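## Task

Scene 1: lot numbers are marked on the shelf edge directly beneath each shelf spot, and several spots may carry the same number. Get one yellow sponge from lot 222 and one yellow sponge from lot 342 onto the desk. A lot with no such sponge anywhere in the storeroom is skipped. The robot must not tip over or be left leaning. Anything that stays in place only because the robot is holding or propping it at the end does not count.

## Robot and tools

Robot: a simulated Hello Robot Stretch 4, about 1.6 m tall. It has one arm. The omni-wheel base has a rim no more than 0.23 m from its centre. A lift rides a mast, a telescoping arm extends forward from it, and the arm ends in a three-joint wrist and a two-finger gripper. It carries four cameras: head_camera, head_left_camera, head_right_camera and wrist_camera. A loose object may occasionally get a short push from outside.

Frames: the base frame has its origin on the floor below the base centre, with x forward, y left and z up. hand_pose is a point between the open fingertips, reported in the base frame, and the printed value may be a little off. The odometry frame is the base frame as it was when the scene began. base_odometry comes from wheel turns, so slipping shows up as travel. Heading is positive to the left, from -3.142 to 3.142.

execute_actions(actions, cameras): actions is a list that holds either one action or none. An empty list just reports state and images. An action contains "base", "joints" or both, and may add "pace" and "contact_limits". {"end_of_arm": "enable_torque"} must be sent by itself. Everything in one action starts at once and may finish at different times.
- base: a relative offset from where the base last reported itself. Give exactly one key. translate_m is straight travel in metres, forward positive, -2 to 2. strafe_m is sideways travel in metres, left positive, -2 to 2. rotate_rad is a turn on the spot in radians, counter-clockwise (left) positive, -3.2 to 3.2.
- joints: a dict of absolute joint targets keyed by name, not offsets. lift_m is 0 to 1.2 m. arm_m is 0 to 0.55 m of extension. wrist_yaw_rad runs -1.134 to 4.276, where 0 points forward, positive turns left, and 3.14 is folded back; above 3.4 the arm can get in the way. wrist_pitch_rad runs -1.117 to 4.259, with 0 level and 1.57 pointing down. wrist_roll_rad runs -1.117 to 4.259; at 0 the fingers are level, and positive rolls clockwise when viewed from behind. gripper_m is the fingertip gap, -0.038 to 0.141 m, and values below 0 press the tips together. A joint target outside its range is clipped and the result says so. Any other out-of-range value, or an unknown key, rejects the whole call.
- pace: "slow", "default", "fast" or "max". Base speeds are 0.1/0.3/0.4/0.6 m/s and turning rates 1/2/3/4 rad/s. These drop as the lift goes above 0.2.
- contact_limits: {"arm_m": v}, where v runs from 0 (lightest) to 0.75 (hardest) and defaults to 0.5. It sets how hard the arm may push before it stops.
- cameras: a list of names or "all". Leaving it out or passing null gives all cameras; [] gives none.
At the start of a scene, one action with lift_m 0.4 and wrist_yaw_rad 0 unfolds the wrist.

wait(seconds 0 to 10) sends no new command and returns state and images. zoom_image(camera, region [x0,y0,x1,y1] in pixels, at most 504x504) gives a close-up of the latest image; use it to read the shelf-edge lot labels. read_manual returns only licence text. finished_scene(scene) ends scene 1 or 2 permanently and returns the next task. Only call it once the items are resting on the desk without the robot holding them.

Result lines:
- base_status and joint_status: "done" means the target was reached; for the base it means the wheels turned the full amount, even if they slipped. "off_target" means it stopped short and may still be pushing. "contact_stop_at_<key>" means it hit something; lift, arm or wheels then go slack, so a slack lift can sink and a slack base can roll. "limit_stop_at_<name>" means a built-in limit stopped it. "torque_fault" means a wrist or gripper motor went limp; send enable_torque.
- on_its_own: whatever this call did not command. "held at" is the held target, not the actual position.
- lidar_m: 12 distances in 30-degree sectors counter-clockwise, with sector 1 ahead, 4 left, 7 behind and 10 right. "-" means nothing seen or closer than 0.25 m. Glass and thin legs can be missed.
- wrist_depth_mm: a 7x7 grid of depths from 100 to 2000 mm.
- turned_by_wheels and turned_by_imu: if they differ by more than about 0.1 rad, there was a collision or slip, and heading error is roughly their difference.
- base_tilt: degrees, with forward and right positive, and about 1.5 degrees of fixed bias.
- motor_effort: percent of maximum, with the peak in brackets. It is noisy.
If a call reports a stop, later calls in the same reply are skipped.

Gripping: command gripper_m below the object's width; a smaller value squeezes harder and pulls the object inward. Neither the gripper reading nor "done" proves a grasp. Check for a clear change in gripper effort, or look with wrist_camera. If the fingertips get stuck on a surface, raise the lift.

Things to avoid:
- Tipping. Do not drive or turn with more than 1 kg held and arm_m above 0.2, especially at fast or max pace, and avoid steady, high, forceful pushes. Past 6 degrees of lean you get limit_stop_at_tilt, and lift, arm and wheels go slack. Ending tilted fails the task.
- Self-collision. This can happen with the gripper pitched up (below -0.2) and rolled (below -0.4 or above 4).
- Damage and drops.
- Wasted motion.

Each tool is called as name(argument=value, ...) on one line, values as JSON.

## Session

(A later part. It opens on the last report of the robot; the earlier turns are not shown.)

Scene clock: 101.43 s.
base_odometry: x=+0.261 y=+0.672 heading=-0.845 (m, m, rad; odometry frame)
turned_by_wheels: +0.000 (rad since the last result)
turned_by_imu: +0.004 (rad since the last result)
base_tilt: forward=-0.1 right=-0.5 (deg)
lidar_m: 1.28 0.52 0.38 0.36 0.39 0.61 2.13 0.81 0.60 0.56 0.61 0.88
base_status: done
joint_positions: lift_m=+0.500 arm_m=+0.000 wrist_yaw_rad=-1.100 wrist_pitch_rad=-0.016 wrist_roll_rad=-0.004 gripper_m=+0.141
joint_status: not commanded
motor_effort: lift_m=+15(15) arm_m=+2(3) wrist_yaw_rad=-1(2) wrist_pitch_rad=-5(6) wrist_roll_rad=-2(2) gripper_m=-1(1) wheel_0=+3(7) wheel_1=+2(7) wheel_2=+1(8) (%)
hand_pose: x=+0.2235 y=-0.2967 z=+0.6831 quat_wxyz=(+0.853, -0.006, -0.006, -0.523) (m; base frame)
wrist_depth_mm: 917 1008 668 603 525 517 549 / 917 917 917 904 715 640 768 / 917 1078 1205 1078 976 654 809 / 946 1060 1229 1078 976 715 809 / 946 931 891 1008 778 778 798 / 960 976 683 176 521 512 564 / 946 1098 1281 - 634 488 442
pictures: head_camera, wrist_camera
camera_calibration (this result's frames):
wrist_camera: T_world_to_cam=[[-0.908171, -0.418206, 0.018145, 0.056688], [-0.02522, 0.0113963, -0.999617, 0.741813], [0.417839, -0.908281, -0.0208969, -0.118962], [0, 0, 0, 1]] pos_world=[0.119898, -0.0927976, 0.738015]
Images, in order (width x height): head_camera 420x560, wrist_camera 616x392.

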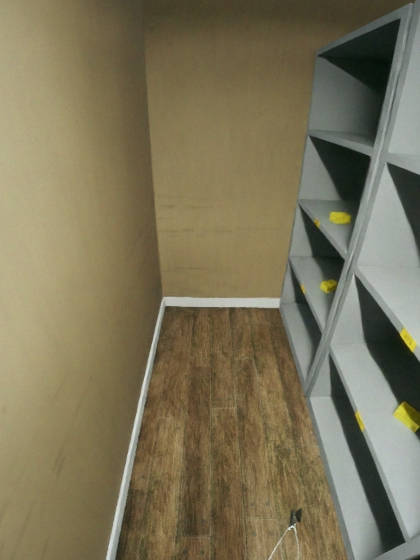

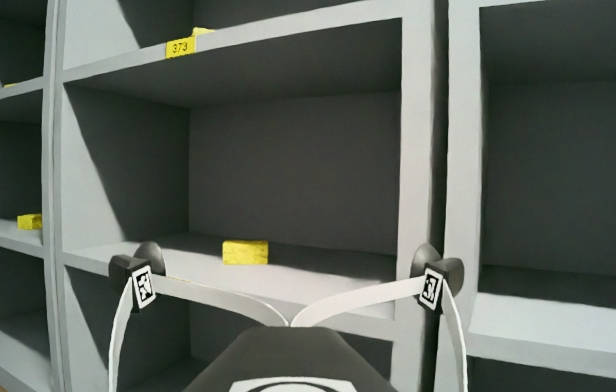

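Lower label hidden; lower the lift a bit, then advance.

execute_actions(actions=[{"base":{"strafe_m":-0.06},"joints":{"lift_m":0.42}}], cameras=["wrist_camera"])

execute_actions(actions=[{"base":{"translate_m":0.8}}], cameras=["wrist_camera","head_camera"])

Scene clock: 103.07 s.
base_odometry: x=+0.216 y=+0.632 heading=-0.845 (m, m, rad; odometry frame)
turned_by_wheels: +0.000 (rad since the last result)
turned_by_imu: +0.000 (rad since the last result)
base_tilt: forward=+0.0 right=-0.5 (deg)
lidar_m: 1.49 0.59 0.46 0.41 0.46 0.70 1.74 0.72 0.51 0.49 0.56 0.81
base_status: done
joint_positions: lift_m=+0.420 arm_m=+0.000 wrist_yaw_rad=-1.100 wrist_pitch_rad=-0.016 wrist_roll_rad=-0.004 gripper_m=+0.141
joint_status: all done
motor_effort: lift_m=+14(16) arm_m=+3(3) wrist_yaw_rad=-1(3) wrist_pitch_rad=-5(5) wrist_roll_rad=-1(0) gripper_m=+2(1) wheel_0=+1(9) wheel_1=-2(8) wheel_2=+0(1) (%)
hand_pose: x=+0.2235 y=-0.2967 z=+0.6032 quat_wxyz=(+0.853, -0.006, -0.006, -0.523) (m; base frame)
wrist_depth_mm: 809 768 788 788 496 517 732 / 878 1025 1098 991 496 512 741 / 866 1042 1138 1008 508 535 750 / 878 1060 1118 1008 521 609 759 / 878 699 683 609 466 473 615 / 878 976 1138 176 466 421 394 / 904 1025 1138 - 504 798 759
pictures: wrist_camera
camera_calibration (this result's frames):
wrist_camera: T_world_to_cam=[[-0.908172, -0.418203, 0.0181452, 0.058139], [-0.0252201, 0.0113963, -0.999617, 0.661885], [0.417836, -0.908282, -0.0208969, -0.120633], [0, 0, 0, 1]] pos_world=[0.119898, -0.0927974, 0.658056]
Images, in order (width x height): wrist_camera 616x392.

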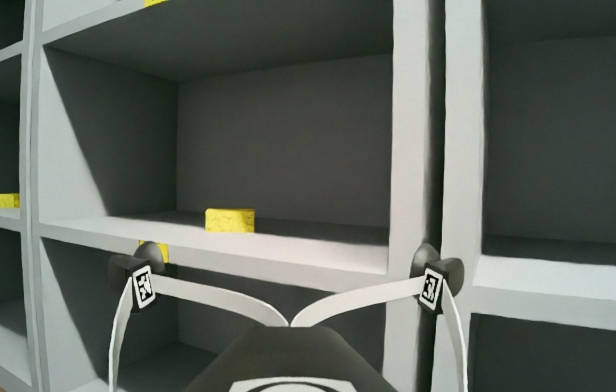

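Scene clock: 107.23 s.
base_odometry: x=+0.748 y=+0.034 heading=-0.845 (m, m, rad; odometry frame)
turned_by_wheels: +0.000 (rad since the last result)
turned_by_imu: +0.004 (rad since the last result)
base_tilt: forward=+0.0 right=-0.5 (deg)
lidar_m: 1.22 0.53 0.40 0.36 0.41 0.60 1.90 0.78 0.59 0.55 0.60 0.86
base_status: done
joint_positions: lift_m=+0.420 arm_m=+0.000 wrist_yaw_rad=-1.100 wrist_pitch_rad=-0.016 wrist_roll_rad=-0.004 gripper_m=+0.141
joint_status: not commanded
motor_effort: lift_m=+15(15) arm_m=+3(3) wrist_yaw_rad=-3(3) wrist_pitch_rad=-6(6) wrist_roll_rad=-1(2) gripper_m=+0(1) wheel_0=+1(5) wheel_1=+2(8) wheel_2=+1(9) (%)
hand_pose: x=+0.2235 y=-0.2967 z=+0.6031 quat_wxyz=(+0.853, -0.006, -0.006, -0.523) (m; base frame)
wrist_depth_mm: 946 820 788 707 591 741 741 / 960 1118 1138 991 603 854 788 / 991 1229 1205 1078 615 854 798 / 960 1182 1160 1060 627 866 798 / 976 788 820 597 535 621 615 / 1008 1118 1182 176 539 480 436 / 991 1098 1182 - 699 854 798
pictures: head_camera, wrist_camera
camera_calibration (this result's frames):
wrist_camera: T_world_to_cam=[[-0.908174, -0.418198, 0.0181451, 0.0581402], [-0.0252199, 0.0113964, -0.999617, 0.661845], [0.417831, -0.908284, -0.0208968, -0.120633], [0, 0, 0, 1]] pos_world=[0.119897, -0.0927972, 0.658016]
Images, in order (width x height): head_camera 420x560, wrist_camera 616x392.

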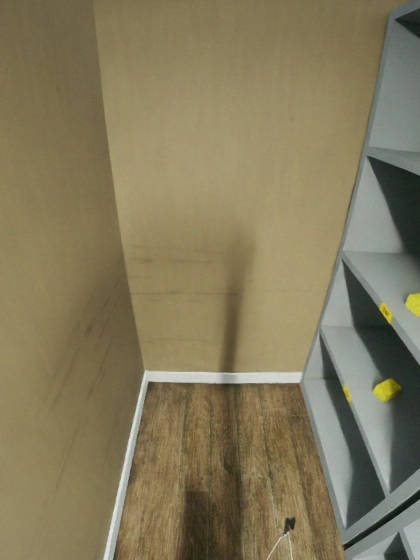

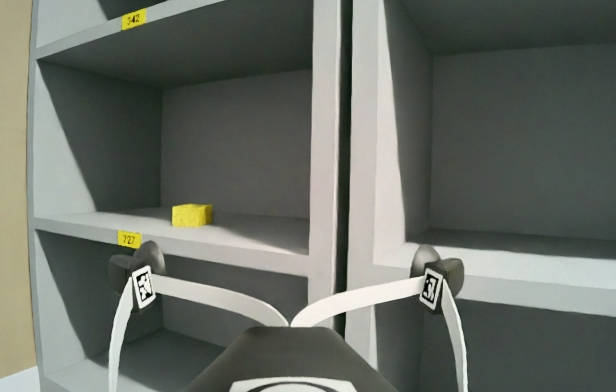

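execute_actions(actions=[{"base":{"rotate_rad":-1.64},"joints":{"lift_m":0.87}}], cameras=[])

execute_actions(actions=[{"base":{"strafe_m":0.72}}])

Scene clock: 110.87 s.
base_odometry: x=+0.748 y=+0.034 heading=-2.484 (m, m, rad; odometry frame)
turned_by_wheels: -1.640 (rad since the last result)
turned_by_imu: -1.622 (rad since the last result)
base_tilt: forward=+0.0 right=-0.5 (deg)
lidar_m: 0.55 0.59 0.82 1.23 0.58 0.40 0.38 0.38 0.59 1.56 0.83 0.58
base_status: done
joint_positions: lift_m=+0.870 arm_m=+0.000 wrist_yaw_rad=-1.100 wrist_pitch_rad=-0.016 wrist_roll_rad=-0.004 gripper_m=+0.141
joint_status: all done
motor_effort: lift_m=+25(26) arm_m=+2(3) wrist_yaw_rad=-2(1) wrist_pitch_rad=-6(6) wrist_roll_rad=-1(1) gripper_m=-2(0) wheel_0=+1(9) wheel_1=+3(8) wheel_2=+1(7) (%)
hand_pose: x=+0.2235 y=-0.2967 z=+1.0523 quat_wxyz=(+0.853, -0.006, -0.006, -0.523) (m; base frame)
wrist_depth_mm: 699 615 842 1464 - - - / 691 627 1281 1430 - - - / 699 634 1499 1499 - - - / 699 634 1366 1464 - - - / 508 603 1366 1537 - - - / 723 627 1366 176 - - - / 732 647 1098 - - - -
pictures: none
No camera images: the call's "cameras" was empty. Leave "cameras" out to get every camera's image.

Scene clock: 114.60 s.
base_odometry: x=+1.188 y=-0.536 heading=-2.484 (m, m, rad; odometry frame)
turned_by_wheels: +0.000 (rad since the last result)
turned_by_imu: +0.003 (rad since the last result)
base_tilt: forward=+0.0 right=-0.5 (deg)
lidar_m: 0.53 0.56 0.55 0.50 0.55 0.40 0.39 0.43 0.59 1.59 0.84 0.59
base_status: done
joint_positions: lift_m=+0.870 arm_m=+0.000 wrist_yaw_rad=-1.100 wrist_pitch_rad=-0.016 wrist_roll_rad=-0.004 gripper_m=+0.141
joint_status: not commanded
motor_effort: lift_m=+25(25) arm_m=+3(3) wrist_yaw_rad=-3(2) wrist_pitch_rad=-5(6) wrist_roll_rad=-1(2) gripper_m=-2(1) wheel_0=-2(10) wheel_1=+1(12) wheel_2=+1(0) (%)
hand_pose: x=+0.2235 y=-0.2967 z=+1.0523 quat_wxyz=(+0.853, -0.006, -0.006, -0.523) (m; base frame)
wrist_depth_mm: 459 768 842 1255 - - - / 462 1042 1255 1281 - - - / 466 1078 1336 1281 - - - / 466 1042 1336 1281 - - - / 469 603 1366 1308 - - - / 473 504 1336 176 - - - / 452 1025 1138 - - - -
pictures: head_camera, head_left_camera, head_right_camera, wrist_camera
camera_calibration (this result's frames):
wrist_camera: T_world_to_cam=[[-0.908184, -0.418177, 0.018145, 0.0499969], [-0.0252196, 0.0113971, -0.999617, 1.11087], [0.41781, -0.908294, -0.020897, -0.111245], [0, 0, 0, 1]] pos_world=[0.119901, -0.092796, 1.10721]
Images, in order (width x height): head_camera 420x560, head_left_camera 420x672, head_right_camera 420x672, wrist_camera 616x392.

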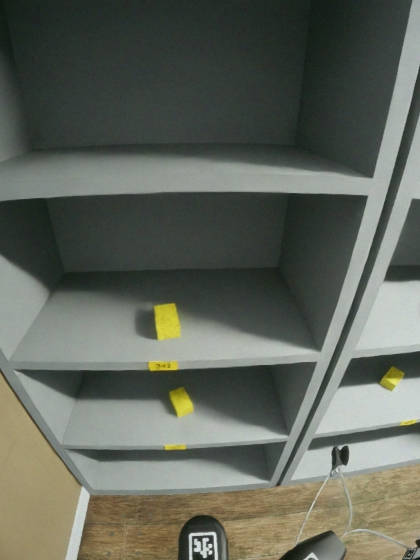

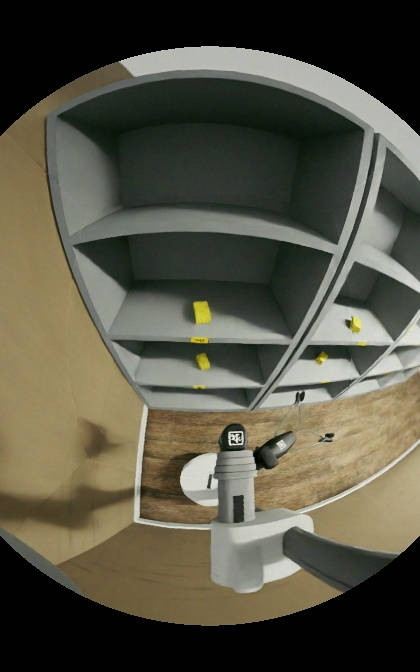

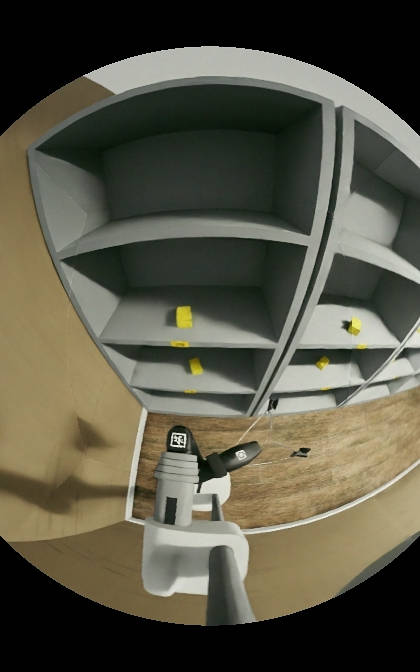

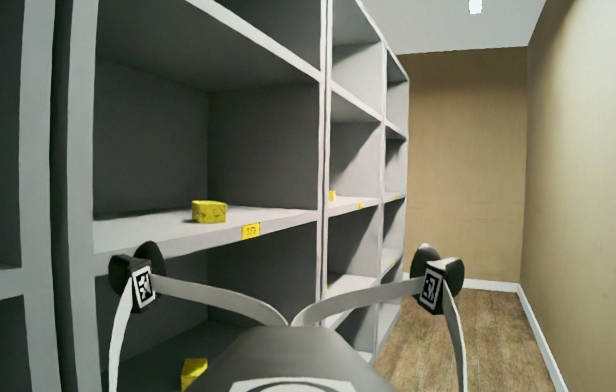

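execute_actions(actions=[{"base":{"translate_m":-0.08}}], cameras=[])

execute_actions(actions=[{"base":{"strafe_m":0.165},"joints":{"wrist_yaw_rad":0,"gripper_m":0.12,"lift_m":0.865}}], cameras=["wrist_camera","head_camera"])

Scene clock: 116.37 s.
base_odometry: x=+1.251 y=-0.487 heading=-2.485 (m, m, rad; odometry frame)
turned_by_wheels: -0.001 (rad since the last result)
turned_by_imu: +0.000 (rad since the last result)
base_tilt: forward=+0.0 right=-0.5 (deg)
lidar_m: 0.63 0.67 0.53 0.52 0.49 0.31 0.31 0.34 0.46 1.26 0.96 0.67
base_status: done
joint_positions: lift_m=+0.870 arm_m=+0.000 wrist_yaw_rad=-1.100 wrist_pitch_rad=-0.016 wrist_roll_rad=-0.004 gripper_m=+0.141
joint_status: not commanded
motor_effort: lift_m=+24(25) arm_m=+3(3) wrist_yaw_rad=-2(2) wrist_pitch_rad=-4(4) wrist_roll_rad=-3(2) gripper_m=+0(2) wheel_0=-3(8) wheel_1=-2(7) wheel_2=-2(9) (%)
hand_pose: x=+0.2234 y=-0.2967 z=+1.0523 quat_wxyz=(+0.853, -0.006, -0.006, -0.523) (m; base frame)
wrist_depth_mm: 512 809 931 1336 - - - / 517 1118 1281 1336 - - - / 525 1182 1397 1366 - - 1756 / 530 1138 1366 1618 - - 1808 / 530 661 1366 - - - 1708 / 530 1078 1336 175 - - 1808 / 525 1060 1138 - - - 1708
pictures: none
No camera images: the call's "cameras" was empty. Leave "cameras" out to get every camera's image.

Scene clock: 118.17 s.
base_odometry: x=+1.352 y=-0.618 heading=-2.485 (m, m, rad; odometry frame)
turned_by_wheels: +0.000 (rad since the last result)
turned_by_imu: +0.001 (rad since the last result)
base_tilt: forward=+0.0 right=-0.4 (deg)
lidar_m: 0.62 0.54 0.38 0.34 0.36 0.33 0.29 0.32 0.48 1.31 0.93 0.67
base_status: done
joint_positions: lift_m=+0.865 arm_m=+0.000 wrist_yaw_rad=+0.000 wrist_pitch_rad=-0.016 wrist_roll_rad=-0.004 gripper_m=+0.120
joint_status: all done
motor_effort: lift_m=+15(23) arm_m=+3(2) wrist_yaw_rad=+1(4) wrist_pitch_rad=-7(5) wrist_roll_rad=-2(1) gripper_m=+1(0) wheel_0=-3(9) wheel_1=+1(13) wheel_2=+0(0) (%)
hand_pose: x=+0.4589 y=-0.0875 z=+1.0482 quat_wxyz=(+1.000, -0.002, -0.008, +0.000) (m; base frame)
wrist_depth_mm: 647 778 820 820 809 707 544 / 654 842 866 878 878 768 544 / 661 854 866 878 891 768 554 / 668 854 866 878 891 759 554 / 480 492 525 517 544 549 508 / 621 809 866 445 449 661 530 / 654 878 878 - 917 691 544
pictures: head_camera, wrist_camera
camera_calibration (this result's frames):
wrist_camera: T_world_to_cam=[[-0.0398702, -0.99904, 0.0181447, -0.0979192], [-0.0216001, -0.0172932, -0.999617, 1.1061], [0.998971, -0.0402468, -0.0208899, -0.21039], [0, 0, 0, 1]] pos_world=[0.230161, -0.0871649, 1.10305]
Images, in order (width x height): head_camera 420x560, wrist_camera 616x392.

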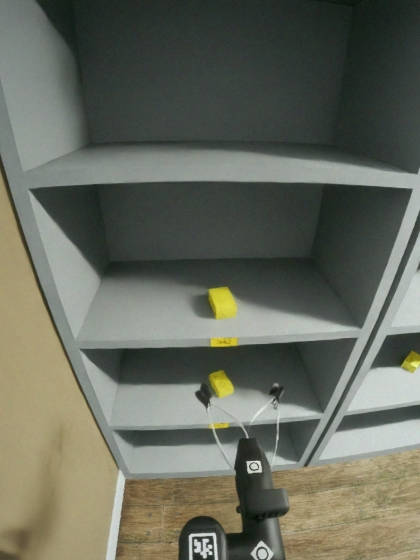

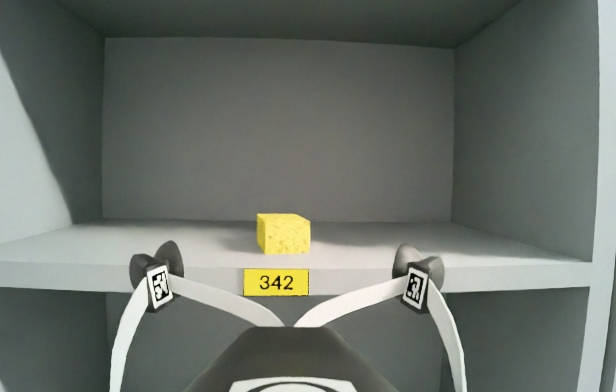

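execute_actions(actions=[{"joints":{"arm_m":0.29,"lift_m":0.86}}], cameras=["wrist_camera"])

Scene clock: 120.47 s.
base_odometry: x=+1.352 y=-0.618 heading=-2.485 (m, m, rad; odometry frame)
turned_by_wheels: +0.000 (rad since the last result)
turned_by_imu: +0.001 (rad since the last result)
base_tilt: forward=+0.0 right=-0.4 (deg)
lidar_m: 0.63 0.55 0.36 0.35 0.34 0.32 0.31 0.32 0.48 1.31 0.96 0.67
base_status: not commanded
joint_positions: lift_m=+0.860 arm_m=+0.289 wrist_yaw_rad=+0.000 wrist_pitch_rad=-0.016 wrist_roll_rad=-0.004 gripper_m=+0.120
joint_status: all done
motor_effort: lift_m=+14(13) arm_m=+8(7) wrist_yaw_rad=-1(0) wrist_pitch_rad=-6(4) wrist_roll_rad=-2(0) gripper_m=-1(4) wheel_0=-3(3) wheel_1=+2(2) wheel_2=+0(1) (%)
hand_pose: x=+0.7479 y=-0.0874 z=+1.0432 quat_wxyz=(+1.000, -0.002, -0.008, +0.000) (m; base frame)
wrist_depth_mm: 564 569 574 591 597 609 539 / 559 574 585 591 597 603 544 / 569 580 591 603 609 615 544 / 580 585 585 603 615 621 549 / 449 462 427 327 508 512 508 / 264 238 229 234 248 287 285 / 198 193 209 - 214 198 -
pictures: wrist_camera
camera_calibration (this result's frames):
wrist_camera: T_world_to_cam=[[-0.0395152, -0.999054, 0.0181385, -0.0864632], [-0.0214371, -0.0173009, -0.99962, 1.10728], [0.998989, -0.0398891, -0.0207332, -0.499358], [0, 0, 0, 1]] pos_world=[0.519173, -0.0871435, 1.09807]
Images, in order (width x height): wrist_camera 616x392.

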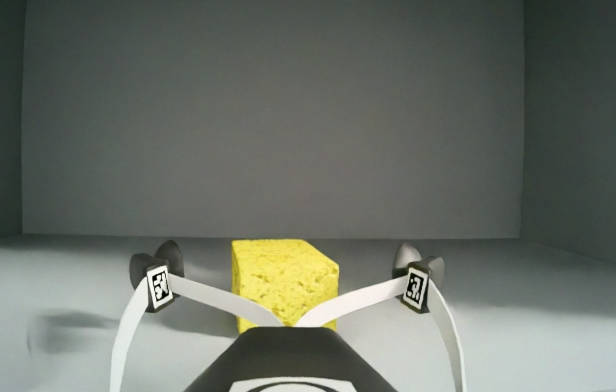

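execute_actions(actions=[{"joints":{"arm_m":0.34,"lift_m":0.852}}], cameras=[])

execute_actions(actions=[{"joints":{"gripper_m":0.015}}], cameras=["wrist_camera"])

execute_actions(actions=[{"joints":{"lift_m":0.88}}], cameras=["wrist_camera"])

Scene clock: 122.83 s.
base_odometry: x=+1.352 y=-0.618 heading=-2.485 (m, m, rad; odometry frame)
turned_by_wheels: +0.000 (rad since the last result)
turned_by_imu: +0.001 (rad since the last result)
base_tilt: forward=-0.1 right=-0.4 (deg)
lidar_m: 0.63 0.54 0.37 0.33 0.37 0.33 0.31 0.34 0.48 1.31 0.93 0.65
base_status: not commanded
joint_positions: lift_m=+0.852 arm_m=+0.339 wrist_yaw_rad=+0.000 wrist_pitch_rad=-0.016 wrist_roll_rad=-0.004 gripper_m=+0.120
joint_status: all done
motor_effort: lift_m=+14(13) arm_m=+9(9) wrist_yaw_rad=-1(2) wrist_pitch_rad=-5(7) wrist_roll_rad=-3(1) gripper_m=+0(2) wheel_0=-3(3) wheel_1=+2(2) wheel_2=+0(0) (%)
hand_pose: x=+0.7979 y=-0.0874 z=+1.0352 quat_wxyz=(+1.000, -0.002, -0.008, +0.000) (m; base frame)
wrist_depth_mm: 517 525 530 539 544 554 539 / 521 525 530 539 549 559 544 / 525 535 539 554 559 564 549 / 530 530 539 554 564 569 544 / 413 427 439 242 473 473 469 / 242 220 181 182 228 265 262 / 182 178 186 - 197 182 -
pictures: none
No camera images: the call's "cameras" was empty. Leave "cameras" out to get every camera's image.

Scene clock: 124.73 s.
base_odometry: x=+1.352 y=-0.618 heading=-2.485 (m, m, rad; odometry frame)
turned_by_wheels: +0.000 (rad since the last result)
turned_by_imu: +0.001 (rad since the last result)
base_tilt: forward=+0.0 right=-0.4 (deg)
lidar_m: 0.62 0.52 0.36 0.34 0.36 0.33 0.30 0.33 0.46 1.29 0.95 0.67
base_status: not commanded
joint_positions: lift_m=+0.852 arm_m=+0.339 wrist_yaw_rad=+0.000 wrist_pitch_rad=-0.016 wrist_roll_rad=-0.004 gripper_m=+0.015
joint_status: all done
motor_effort: lift_m=+14(14) arm_m=+8(8) wrist_yaw_rad=-2(2) wrist_pitch_rad=-5(6) wrist_roll_rad=-2(1) gripper_m=-20(18) wheel_0=-3(3) wheel_1=+2(2) wheel_2=+0(0) (%)
hand_pose: x=+0.7979 y=-0.0874 z=+1.0352 quat_wxyz=(+1.000, -0.002, -0.008, +0.000) (m; base frame)
wrist_depth_mm: 517 521 535 535 544 559 539 / 517 530 530 539 549 564 544 / 525 530 539 549 554 564 549 / 530 535 544 549 564 569 539 / 418 433 442 241 469 469 466 / 243 211 180 175 191 265 262 / 182 177 186 - 197 182 -
pictures: wrist_camera
camera_calibration (this result's frames):
wrist_camera: T_world_to_cam=[[-0.0395985, -0.999051, 0.0181384, -0.0842997], [-0.0214393, -0.017299, -0.99962, 1.10035], [0.998986, -0.0399724, -0.0207339, -0.549473], [0, 0, 0, 1]] pos_world=[0.569168, -0.0871485, 1.09007]
Images, in order (width x height): wrist_camera 616x392.

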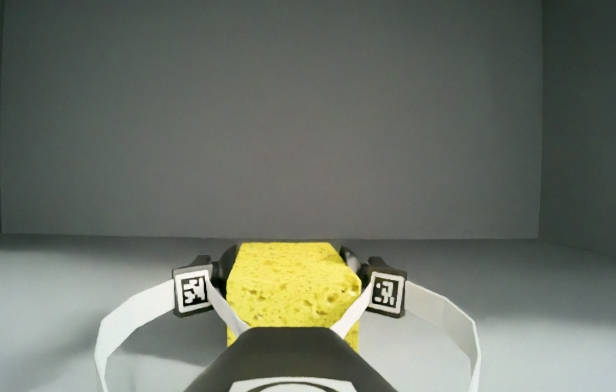

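Scene clock: 125.63 s.
base_odometry: x=+1.352 y=-0.618 heading=-2.485 (m, m, rad; odometry frame)
turned_by_wheels: +0.000 (rad since the last result)
turned_by_imu: +0.000 (rad since the last result)
base_tilt: forward=+0.0 right=-0.5 (deg)
lidar_m: 0.63 0.53 0.34 0.35 0.38 0.33 0.31 0.32 0.47 1.28 0.94 0.66
base_status: not commanded
joint_positions: lift_m=+0.880 arm_m=+0.339 wrist_yaw_rad=+0.000 wrist_pitch_rad=-0.016 wrist_roll_rad=-0.004 gripper_m=+0.015
joint_status: all done
motor_effort: lift_m=+25(24) arm_m=+9(8) wrist_yaw_rad=-1(0) wrist_pitch_rad=-6(7) wrist_roll_rad=+0(2) gripper_m=-19(19) wheel_0=-3(3) wheel_1=+2(2) wheel_2=+0(0) (%)
hand_pose: x=+0.7979 y=-0.0874 z=+1.0623 quat_wxyz=(+1.000, -0.002, -0.008, +0.000) (m; base frame)
wrist_depth_mm: 517 525 530 539 544 559 539 / 521 525 539 544 554 564 544 / 530 530 539 549 559 564 544 / 530 535 544 554 559 574 544 / 530 539 544 240 564 574 525 / 314 273 180 175 191 340 338 / 235 229 241 - 253 235 -
pictures: wrist_camera
camera_calibration (this result's frames):
wrist_camera: T_world_to_cam=[[-0.0395977, -0.999051, 0.0181403, -0.0847932], [-0.0214838, -0.0172991, -0.99962, 1.12744], [0.998985, -0.0399724, -0.0207784, -0.548866], [0, 0, 0, 1]] pos_world=[0.569172, -0.0871485, 1.11715]
Images, in order (width x height): wrist_camera 616x392.

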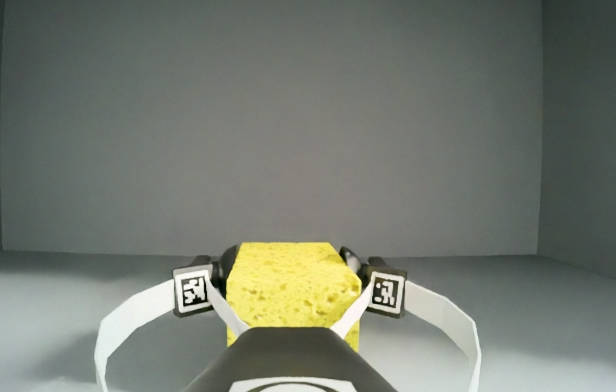

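execute_actions(actions=[{"joints":{"arm_m":0}}], cameras=[])

execute_actions(actions=[{"base":{"rotate_rad":-1.57}}])

Scene clock: 128.07 s.
base_odometry: x=+1.352 y=-0.618 heading=-2.485 (m, m, rad; odometry frame)
turned_by_wheels: +0.000 (rad since the last result)
turned_by_imu: +0.001 (rad since the last result)
base_tilt: forward=+0.0 right=-0.5 (deg)
lidar_m: 0.63 0.53 0.36 0.34 0.38 0.33 0.31 0.32 0.46 1.30 0.95 0.66
base_status: not commanded
joint_positions: lift_m=+0.880 arm_m=+0.001 wrist_yaw_rad=+0.000 wrist_pitch_rad=-0.015 wrist_roll_rad=-0.004 gripper_m=+0.015
joint_status: all done
motor_effort: lift_m=+26(25) arm_m=-8(7) wrist_yaw_rad=-2(3) wrist_pitch_rad=-7(6) wrist_roll_rad=-2(2) gripper_m=-18(18) wheel_0=-3(3) wheel_1=+2(2) wheel_2=+0(0) (%)
hand_pose: x=+0.4608 y=-0.0874 z=+1.0622 quat_wxyz=(+1.000, -0.002, -0.008, +0.000) (m; base frame)
wrist_depth_mm: 647 768 788 788 768 707 539 / 654 854 854 866 891 759 544 / 661 842 854 878 891 759 549 / 668 866 866 891 891 750 549 / 544 564 580 241 609 615 535 / 591 427 180 175 191 462 504 / 661 878 891 - 917 683 544
pictures: none
No camera images: the call's "cameras" was empty. Leave "cameras" out to get every camera's image.

Scene clock: 130.13 s.
base_odometry: x=+1.352 y=-0.618 heading=+2.229 (m, m, rad; odometry frame)
turned_by_wheels: -1.570 (rad since the last result)
turned_by_imu: -1.554 (rad since the last result)
base_tilt: forward=-0.1 right=-0.4 (deg)
lidar_m: 1.24 0.93 0.68 0.61 0.52 0.38 0.35 0.37 0.32 0.30 0.32 0.47
base_status: done
joint_positions: lift_m=+0.880 arm_m=+0.001 wrist_yaw_rad=+0.000 wrist_pitch_rad=-0.015 wrist_roll_rad=-0.004 gripper_m=+0.015
joint_status: not commanded
motor_effort: lift_m=+25(26) arm_m=-8(8) wrist_yaw_rad=-2(1) wrist_pitch_rad=-7(6) wrist_roll_rad=-1(1) gripper_m=-20(20) wheel_0=+2(7) wheel_1=+2(9) wheel_2=+0(6) (%)
hand_pose: x=+0.4608 y=-0.0874 z=+1.0622 quat_wxyz=(+1.000, -0.002, -0.008, +0.000) (m; base frame)
wrist_depth_mm: 1160 - - - 842 462 343 / 1182 - - - 831 469 349 / 1182 - - - 842 469 351 / 1205 - - - 831 469 349 / 1229 - - 239 750 466 349 / 1205 1430 180 175 191 430 343 / 1182 - - - 732 421 340
pictures: head_camera, head_left_camera, head_right_camera, wrist_camera
camera_calibration (this result's frames):
wrist_camera: T_world_to_cam=[[-0.0395709, -0.999051, 0.0182219, -0.0982309], [-0.0218438, -0.0173669, -0.999611, 1.12027], [0.998978, -0.0399535, -0.0211358, -0.211776], [0, 0, 0, 1]] pos_world=[0.232144, -0.0871432, 1.11715]
Images, in order (width x height): head_camera 420x560, head_left_camera 420x672, head_right_camera 420x672, wrist_camera 616x392.

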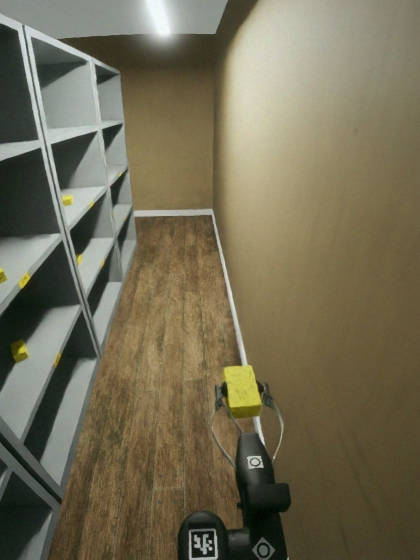

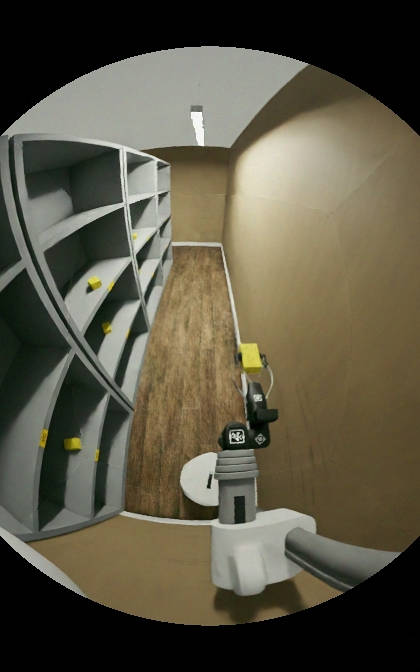

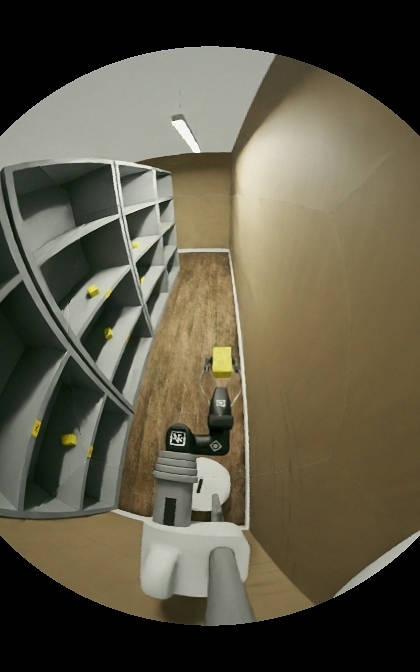

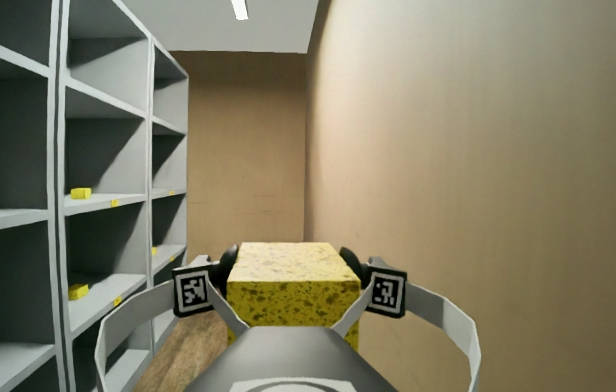

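execute_actions(actions=[{"base":{"strafe_m":0.15}}], cameras=[])

execute_actions(actions=[{"base":{"translate_m":1.6},"pace":"fast"}], cameras=["head_camera"])

Scene clock: 132.27 s.
base_odometry: x=+1.233 y=-0.709 heading=+2.229 (m, m, rad; odometry frame)
turned_by_wheels: +0.000 (rad since the last result)
turned_by_imu: +0.001 (rad since the last result)
base_tilt: forward=+0.0 right=-0.5 (deg)
lidar_m: 1.80 0.73 0.50 0.49 0.52 0.36 0.35 0.37 0.49 0.45 0.48 0.68
base_status: done
joint_positions: lift_m=+0.880 arm_m=+0.001 wrist_yaw_rad=+0.000 wrist_pitch_rad=-0.015 wrist_roll_rad=-0.004 gripper_m=+0.015
joint_status: not commanded
motor_effort: lift_m=+25(25) arm_m=-8(8) wrist_yaw_rad=-1(2) wrist_pitch_rad=-7(6) wrist_roll_rad=-1(2) gripper_m=-18(19) wheel_0=-2(9) wheel_1=+1(9) wheel_2=-1(1) (%)
hand_pose: x=+0.4608 y=-0.0874 z=+1.0622 quat_wxyz=(+1.000, -0.002, -0.008, +0.000) (m; base frame)
wrist_depth_mm: 1118 1863 - - 1308 732 544 / 1118 - - - 1336 732 539 / 1118 - - - 1336 741 539 / 1138 - - - 1336 741 539 / 1160 - - 240 1182 732 535 / 1160 1138 180 175 191 676 530 / 1098 1863 - - 1160 668 530
pictures: none
No camera images: the call's "cameras" was empty. Leave "cameras" out to get every camera's image.

Scene clock: 137.80 s.
base_odometry: x=+0.254 y=+0.556 heading=+2.229 (m, m, rad; odometry frame)
turned_by_wheels: +0.000 (rad since the last result)
turned_by_imu: +0.007 (rad since the last result)
base_tilt: forward=+0.0 right=-0.4 (deg)
lidar_m: 1.78 0.75 0.53 0.48 0.51 0.73 1.92 0.67 0.45 0.44 0.46 0.64
base_status: done
joint_positions: lift_m=+0.880 arm_m=+0.001 wrist_yaw_rad=+0.000 wrist_pitch_rad=-0.015 wrist_roll_rad=-0.004 gripper_m=+0.015
joint_status: not commanded
motor_effort: lift_m=+25(25) arm_m=-8(8) wrist_yaw_rad=+0(2) wrist_pitch_rad=-6(7) wrist_roll_rad=-1(2) gripper_m=-18(18) wheel_0=+2(7) wheel_1=+2(6) wheel_2=+0(10) (%)
hand_pose: x=+0.4608 y=-0.0874 z=+1.0622 quat_wxyz=(+1.000, -0.002, -0.008, +0.000) (m; base frame)
wrist_depth_mm: 1366 - - - 1281 707 525 / 1205 - - - 1281 715 521 / 1366 - - - 1308 732 521 / 1397 - - - 1308 715 525 / 1397 - - 240 1160 715 521 / 1397 1308 180 175 191 654 512 / 1118 1464 - - 1118 647 517
pictures: head_camera
Images, in order (width x height): head_camera 420x560.

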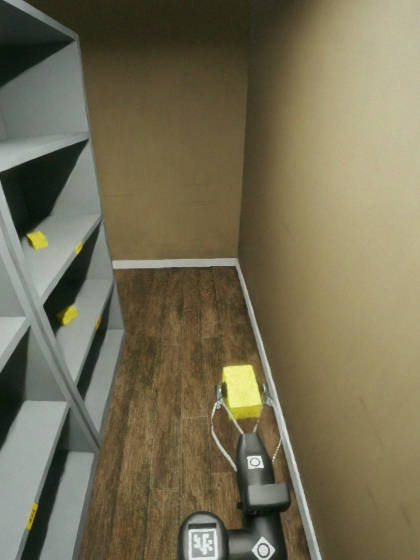

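execute_actions(actions=[{"base":{"translate_m":1.95},"pace":"fast"}], cameras=[])

execute_actions(actions=[{"base":{"rotate_rad":1.57}}])

Scene clock: 144.53 s.
base_odometry: x=-0.939 y=+2.099 heading=+2.230 (m, m, rad; odometry frame)
turned_by_wheels: +0.001 (rad since the last result)
turned_by_imu: +0.009 (rad since the last result)
base_tilt: forward=+0.0 right=-0.5 (deg)
lidar_m: 0.77 0.83 1.15 0.78 0.55 0.78 1.80 0.65 0.45 0.42 0.44 0.65
base_status: done
joint_positions: lift_m=+0.880 arm_m=+0.001 wrist_yaw_rad=+0.000 wrist_pitch_rad=-0.015 wrist_roll_rad=-0.004 gripper_m=+0.015
joint_status: not commanded
motor_effort: lift_m=+25(25) arm_m=-8(8) wrist_yaw_rad=-1(1) wrist_pitch_rad=-8(7) wrist_roll_rad=-2(0) gripper_m=-19(16) wheel_0=+2(7) wheel_1=+4(8) wheel_2=+2(9) (%)
hand_pose: x=+0.4608 y=-0.0874 z=+1.0622 quat_wxyz=(+1.000, -0.002, -0.008, +0.000) (m; base frame)
wrist_depth_mm: 549 554 564 569 574 585 521 / 549 559 564 574 580 591 512 / 554 564 574 580 580 597 512 / 559 569 574 585 591 597 517 / 564 569 574 239 597 603 508 / 574 569 181 175 191 615 504 / 574 585 585 - 615 609 508
pictures: none
No camera images: the call's "cameras" was empty. Leave "cameras" out to get every camera's image.

Scene clock: 146.60 s.
base_odometry: x=-0.939 y=+2.099 heading=-2.484 (m, m, rad; odometry frame)
turned_by_wheels: +1.570 (rad since the last result)
turned_by_imu: +1.556 (rad since the last result)
base_tilt: forward=+0.0 right=-0.5 (deg)
lidar_m: 0.79 0.54 0.74 1.77 0.64 0.46 0.42 0.47 0.64 0.78 0.82 1.17
base_status: done
joint_positions: lift_m=+0.880 arm_m=+0.001 wrist_yaw_rad=+0.000 wrist_pitch_rad=-0.015 wrist_roll_rad=-0.004 gripper_m=+0.015
joint_status: not commanded
motor_effort: lift_m=+25(25) arm_m=-8(8) wrist_yaw_rad=-1(0) wrist_pitch_rad=-7(6) wrist_roll_rad=-1(2) gripper_m=-19(19) wheel_0=-2(7) wheel_1=-1(7) wheel_2=+0(8) (%)
hand_pose: x=+0.4608 y=-0.0874 z=+1.0622 quat_wxyz=(+1.000, -0.002, -0.008, +0.000) (m; base frame)
wrist_depth_mm: 436 668 - - - 1366 976 / 445 676 - - - 1366 976 / 449 691 - - - 1336 976 / 455 699 - - - 1366 976 / 452 691 - 240 - 1366 976 / 449 544 180 175 191 1255 960 / 445 683 - - - 1229 946
pictures: head_camera, head_left_camera, head_right_camera, wrist_camera
camera_calibration (this result's frames):
wrist_camera: T_world_to_cam=[[-0.0394994, -0.999053, 0.018219, -0.0982419], [-0.0218427, -0.0173656, -0.999611, 1.1203], [0.998981, -0.039882, -0.0211361, -0.211746], [0, 0, 0, 1]] pos_world=[0.23212, -0.0871391, 1.11718]
Images, in order (width x height): head_camera 420x560, head_left_camera 420x672, head_right_camera 420x672, wrist_camera 616x392.

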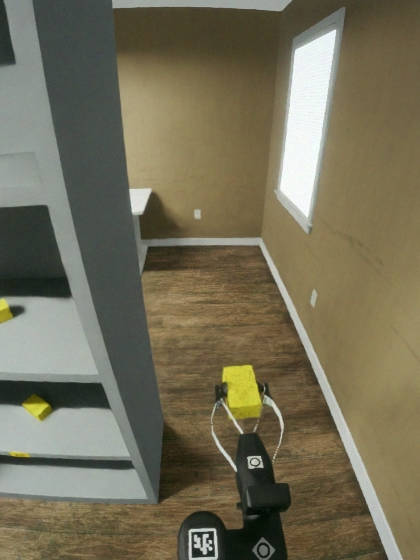

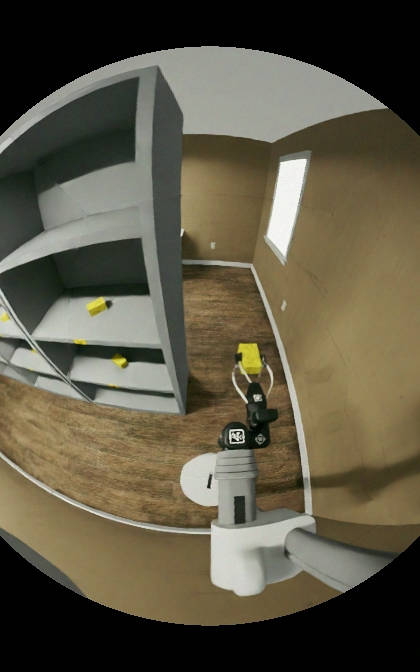

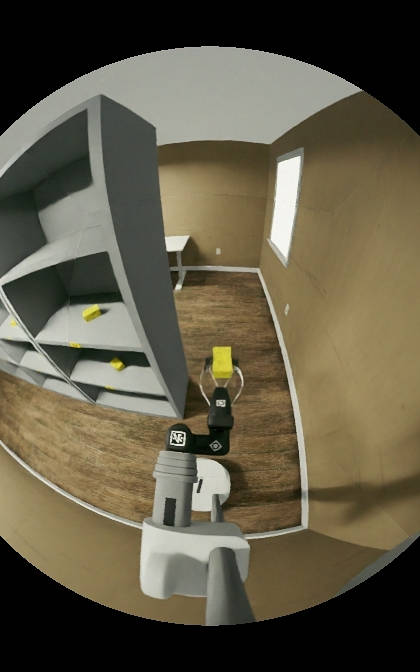

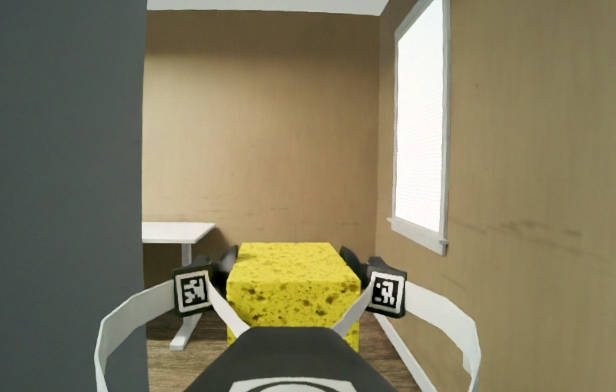

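execute_actions(actions=[{"base":{"strafe_m":-0.25}}], cameras=[])

execute_actions(actions=[{"base":{"translate_m":1.7},"pace":"fast"}])

Scene clock: 149.53 s.
base_odometry: x=-1.092 y=+2.296 heading=-2.484 (m, m, rad; odometry frame)
turned_by_wheels: +0.000 (rad since the last result)
turned_by_imu: +0.000 (rad since the last result)
base_tilt: forward=+0.0 right=-0.4 (deg)
lidar_m: 2.13 0.67 0.77 1.78 0.65 0.46 0.41 0.47 0.56 0.54 0.56 0.77
base_status: done
joint_positions: lift_m=+0.880 arm_m=+0.001 wrist_yaw_rad=+0.000 wrist_pitch_rad=-0.015 wrist_roll_rad=-0.004 gripper_m=+0.015
joint_status: not commanded
motor_effort: lift_m=+25(25) arm_m=-8(9) wrist_yaw_rad=+0(3) wrist_pitch_rad=-7(6) wrist_roll_rad=-1(2) gripper_m=-18(18) wheel_0=+0(10) wheel_1=-2(8) wheel_2=+0(1) (%)
hand_pose: x=+0.4608 y=-0.0874 z=+1.0623 quat_wxyz=(+1.000, -0.002, -0.008, +0.000) (m; base frame)
wrist_depth_mm: - - - - 1618 878 647 / - - - - 1618 891 640 / - - - - 1661 891 654 / - - - - 1661 904 647 / - - - 240 1430 891 647 / - - 180 175 191 820 634 / - - - - 1397 798 634
pictures: none
No camera images: the call's "cameras" was empty. Leave "cameras" out to get every camera's image.

Scene clock: 155.30 s.
base_odometry: x=-2.437 y=+1.257 heading=-2.484 (m, m, rad; odometry frame)
turned_by_wheels: +0.000 (rad since the last result)
turned_by_imu: +0.008 (rad since the last result)
base_tilt: forward=+0.0 right=-0.5 (deg)
lidar_m: 1.55 1.06 1.09 2.62 1.00 0.80 2.13 0.79 0.58 0.52 0.55 0.77
base_status: done
joint_positions: lift_m=+0.880 arm_m=+0.001 wrist_yaw_rad=+0.000 wrist_pitch_rad=-0.015 wrist_roll_rad=-0.004 gripper_m=+0.015
joint_status: not commanded
motor_effort: lift_m=+25(24) arm_m=-8(8) wrist_yaw_rad=-2(1) wrist_pitch_rad=-8(7) wrist_roll_rad=-1(1) gripper_m=-19(18) wheel_0=+1(8) wheel_1=+1(7) wheel_2=+0(11) (%)
hand_pose: x=+0.4608 y=-0.0874 z=+1.0623 quat_wxyz=(+1.000, -0.002, -0.008, +0.000) (m; base frame)
wrist_depth_mm: 1281 1281 1308 1308 1308 917 654 / 1281 1308 1281 1336 1308 931 654 / 1281 1308 1336 1336 1336 931 661 / 1308 1308 1308 1336 1366 931 661 / 1308 1308 1336 241 1366 917 654 / 1308 1308 181 175 191 798 640 / 1336 1336 1366 - 1397 820 603
pictures: head_camera, head_left_camera, head_right_camera, wrist_camera
camera_calibration (this result's frames):
wrist_camera: T_world_to_cam=[[-0.0395224, -0.999053, 0.0182191, -0.0982388], [-0.0218431, -0.0173651, -0.999611, 1.12032], [0.99898, -0.039905, -0.0211361, -0.211738], [0, 0, 0, 1]] pos_world=[0.232111, -0.0871405, 1.1172]
Images, in order (width x height): head_camera 420x560, head_left_camera 420x672, head_right_camera 420x672, wrist_camera 616x392.

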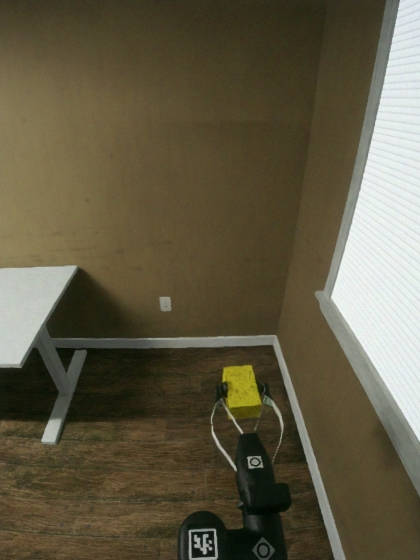

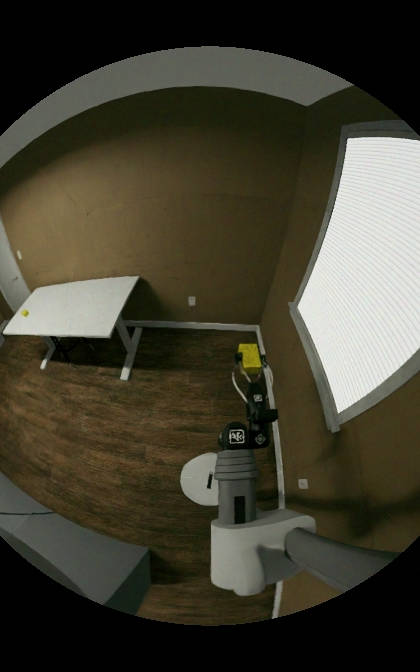

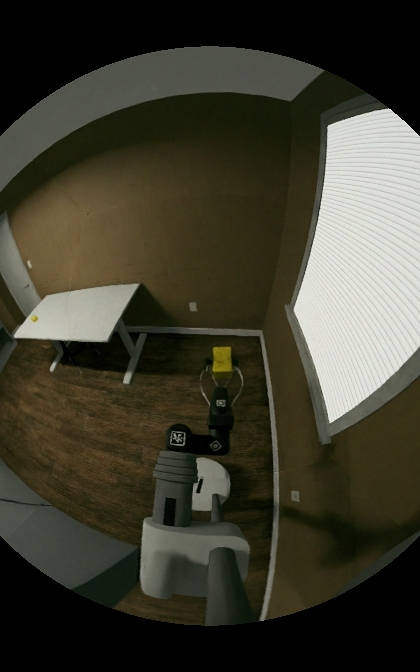

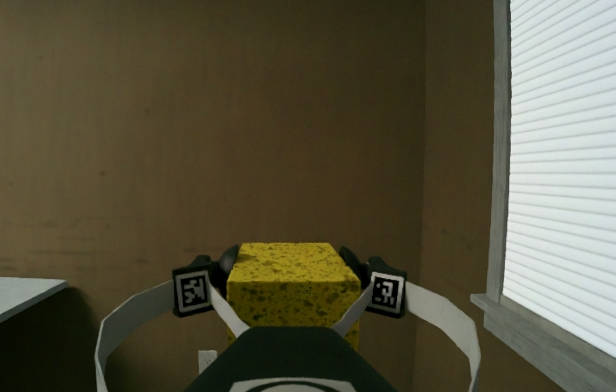

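execute_actions(actions=[{"base":{"strafe_m":1.0},"joints":{"arm_m":0.3}}], cameras=[])

execute_actions(actions=[{"base":{"translate_m":0.05},"joints":{"arm_m":0.53,"lift_m":0.63}}], cameras=["head_camera","wrist_camera"])

Scene clock: 160.43 s.
base_odometry: x=-1.826 y=+0.466 heading=-2.484 (m, m, rad; odometry frame)
turned_by_wheels: +0.000 (rad since the last result)
turned_by_imu: +0.004 (rad since the last result)
base_tilt: forward=-0.1 right=-0.4 (deg)
lidar_m: 0.79 0.83 1.11 2.57 0.96 0.68 0.66 0.72 1.61 1.52 1.59 0.83
base_status: done
joint_positions: lift_m=+0.880 arm_m=+0.299 wrist_yaw_rad=+0.000 wrist_pitch_rad=-0.016 wrist_roll_rad=-0.004 gripper_m=+0.015
joint_status: all done
motor_effort: lift_m=+24(24) arm_m=+8(9) wrist_yaw_rad=-2(0) wrist_pitch_rad=-6(5) wrist_roll_rad=-1(1) gripper_m=-17(17) wheel_0=+0(10) wheel_1=+1(9) wheel_2=-1(2) (%)
hand_pose: x=+0.7579 y=-0.0874 z=+1.0623 quat_wxyz=(+1.000, -0.002, -0.008, +0.000) (m; base frame)
wrist_depth_mm: 1008 1008 1025 1042 1060 1060 1078 / 1008 1008 1025 1060 1060 1060 1060 / 1025 1025 1042 1042 1078 1060 1098 / 1025 1025 1042 1078 1060 1078 1098 / 1042 1042 1060 241 1098 1098 1118 / 1042 878 180 175 191 1098 1098 / 759 732 778 - 1098 1118 1118
pictures: none
No camera images: the call's "cameras" was empty. Leave "cameras" out to get every camera's image.

Scene clock: 162.53 s.
base_odometry: x=-1.865 y=+0.435 heading=-2.483 (m, m, rad; odometry frame)
turned_by_wheels: +0.001 (rad since the last result)
turned_by_imu: +0.001 (rad since the last result)
base_tilt: forward=+0.0 right=-0.5 (deg)
lidar_m: 0.72 0.75 1.02 2.68 1.02 0.73 0.69 0.74 1.62 1.54 1.58 0.78
base_status: done
joint_positions: lift_m=+0.630 arm_m=+0.529 wrist_yaw_rad=+0.000 wrist_pitch_rad=-0.016 wrist_roll_rad=-0.004 gripper_m=+0.015
joint_status: all done
motor_effort: lift_m=+15(25) arm_m=+8(8) wrist_yaw_rad=-2(2) wrist_pitch_rad=-6(6) wrist_roll_rad=-1(1) gripper_m=-18(18) wheel_0=+2(5) wheel_1=+4(7) wheel_2=+0(9) (%)
hand_pose: x=+0.9879 y=-0.0874 z=+0.8132 quat_wxyz=(+1.000, -0.002, -0.008, +0.000) (m; base frame)
wrist_depth_mm: 750 750 759 768 778 788 788 / 750 759 768 778 788 778 798 / 759 759 778 778 788 798 809 / 768 768 778 778 788 809 809 / 627 654 668 240 798 820 820 / 368 320 180 175 191 820 831 / 276 267 283 - 298 277 831
pictures: head_camera, wrist_camera
camera_calibration (this result's frames):
wrist_camera: T_world_to_cam=[[-0.0394483, -0.999056, 0.018211, -0.0729125], [-0.0216405, -0.0173667, -0.999615, 0.882636], [0.998987, -0.0398272, -0.020935, -0.743732], [0, 0, 0, 1]] pos_world=[0.759203, -0.0871359, 0.868054]
Images, in order (width x height): head_camera 420x560, wrist_camera 616x392.

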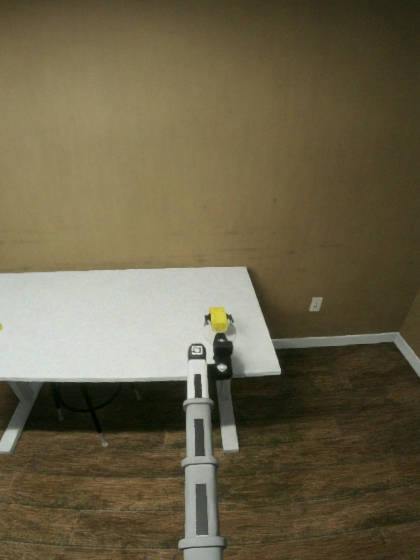

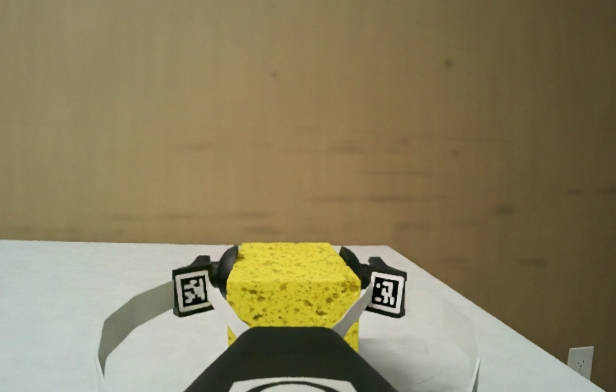

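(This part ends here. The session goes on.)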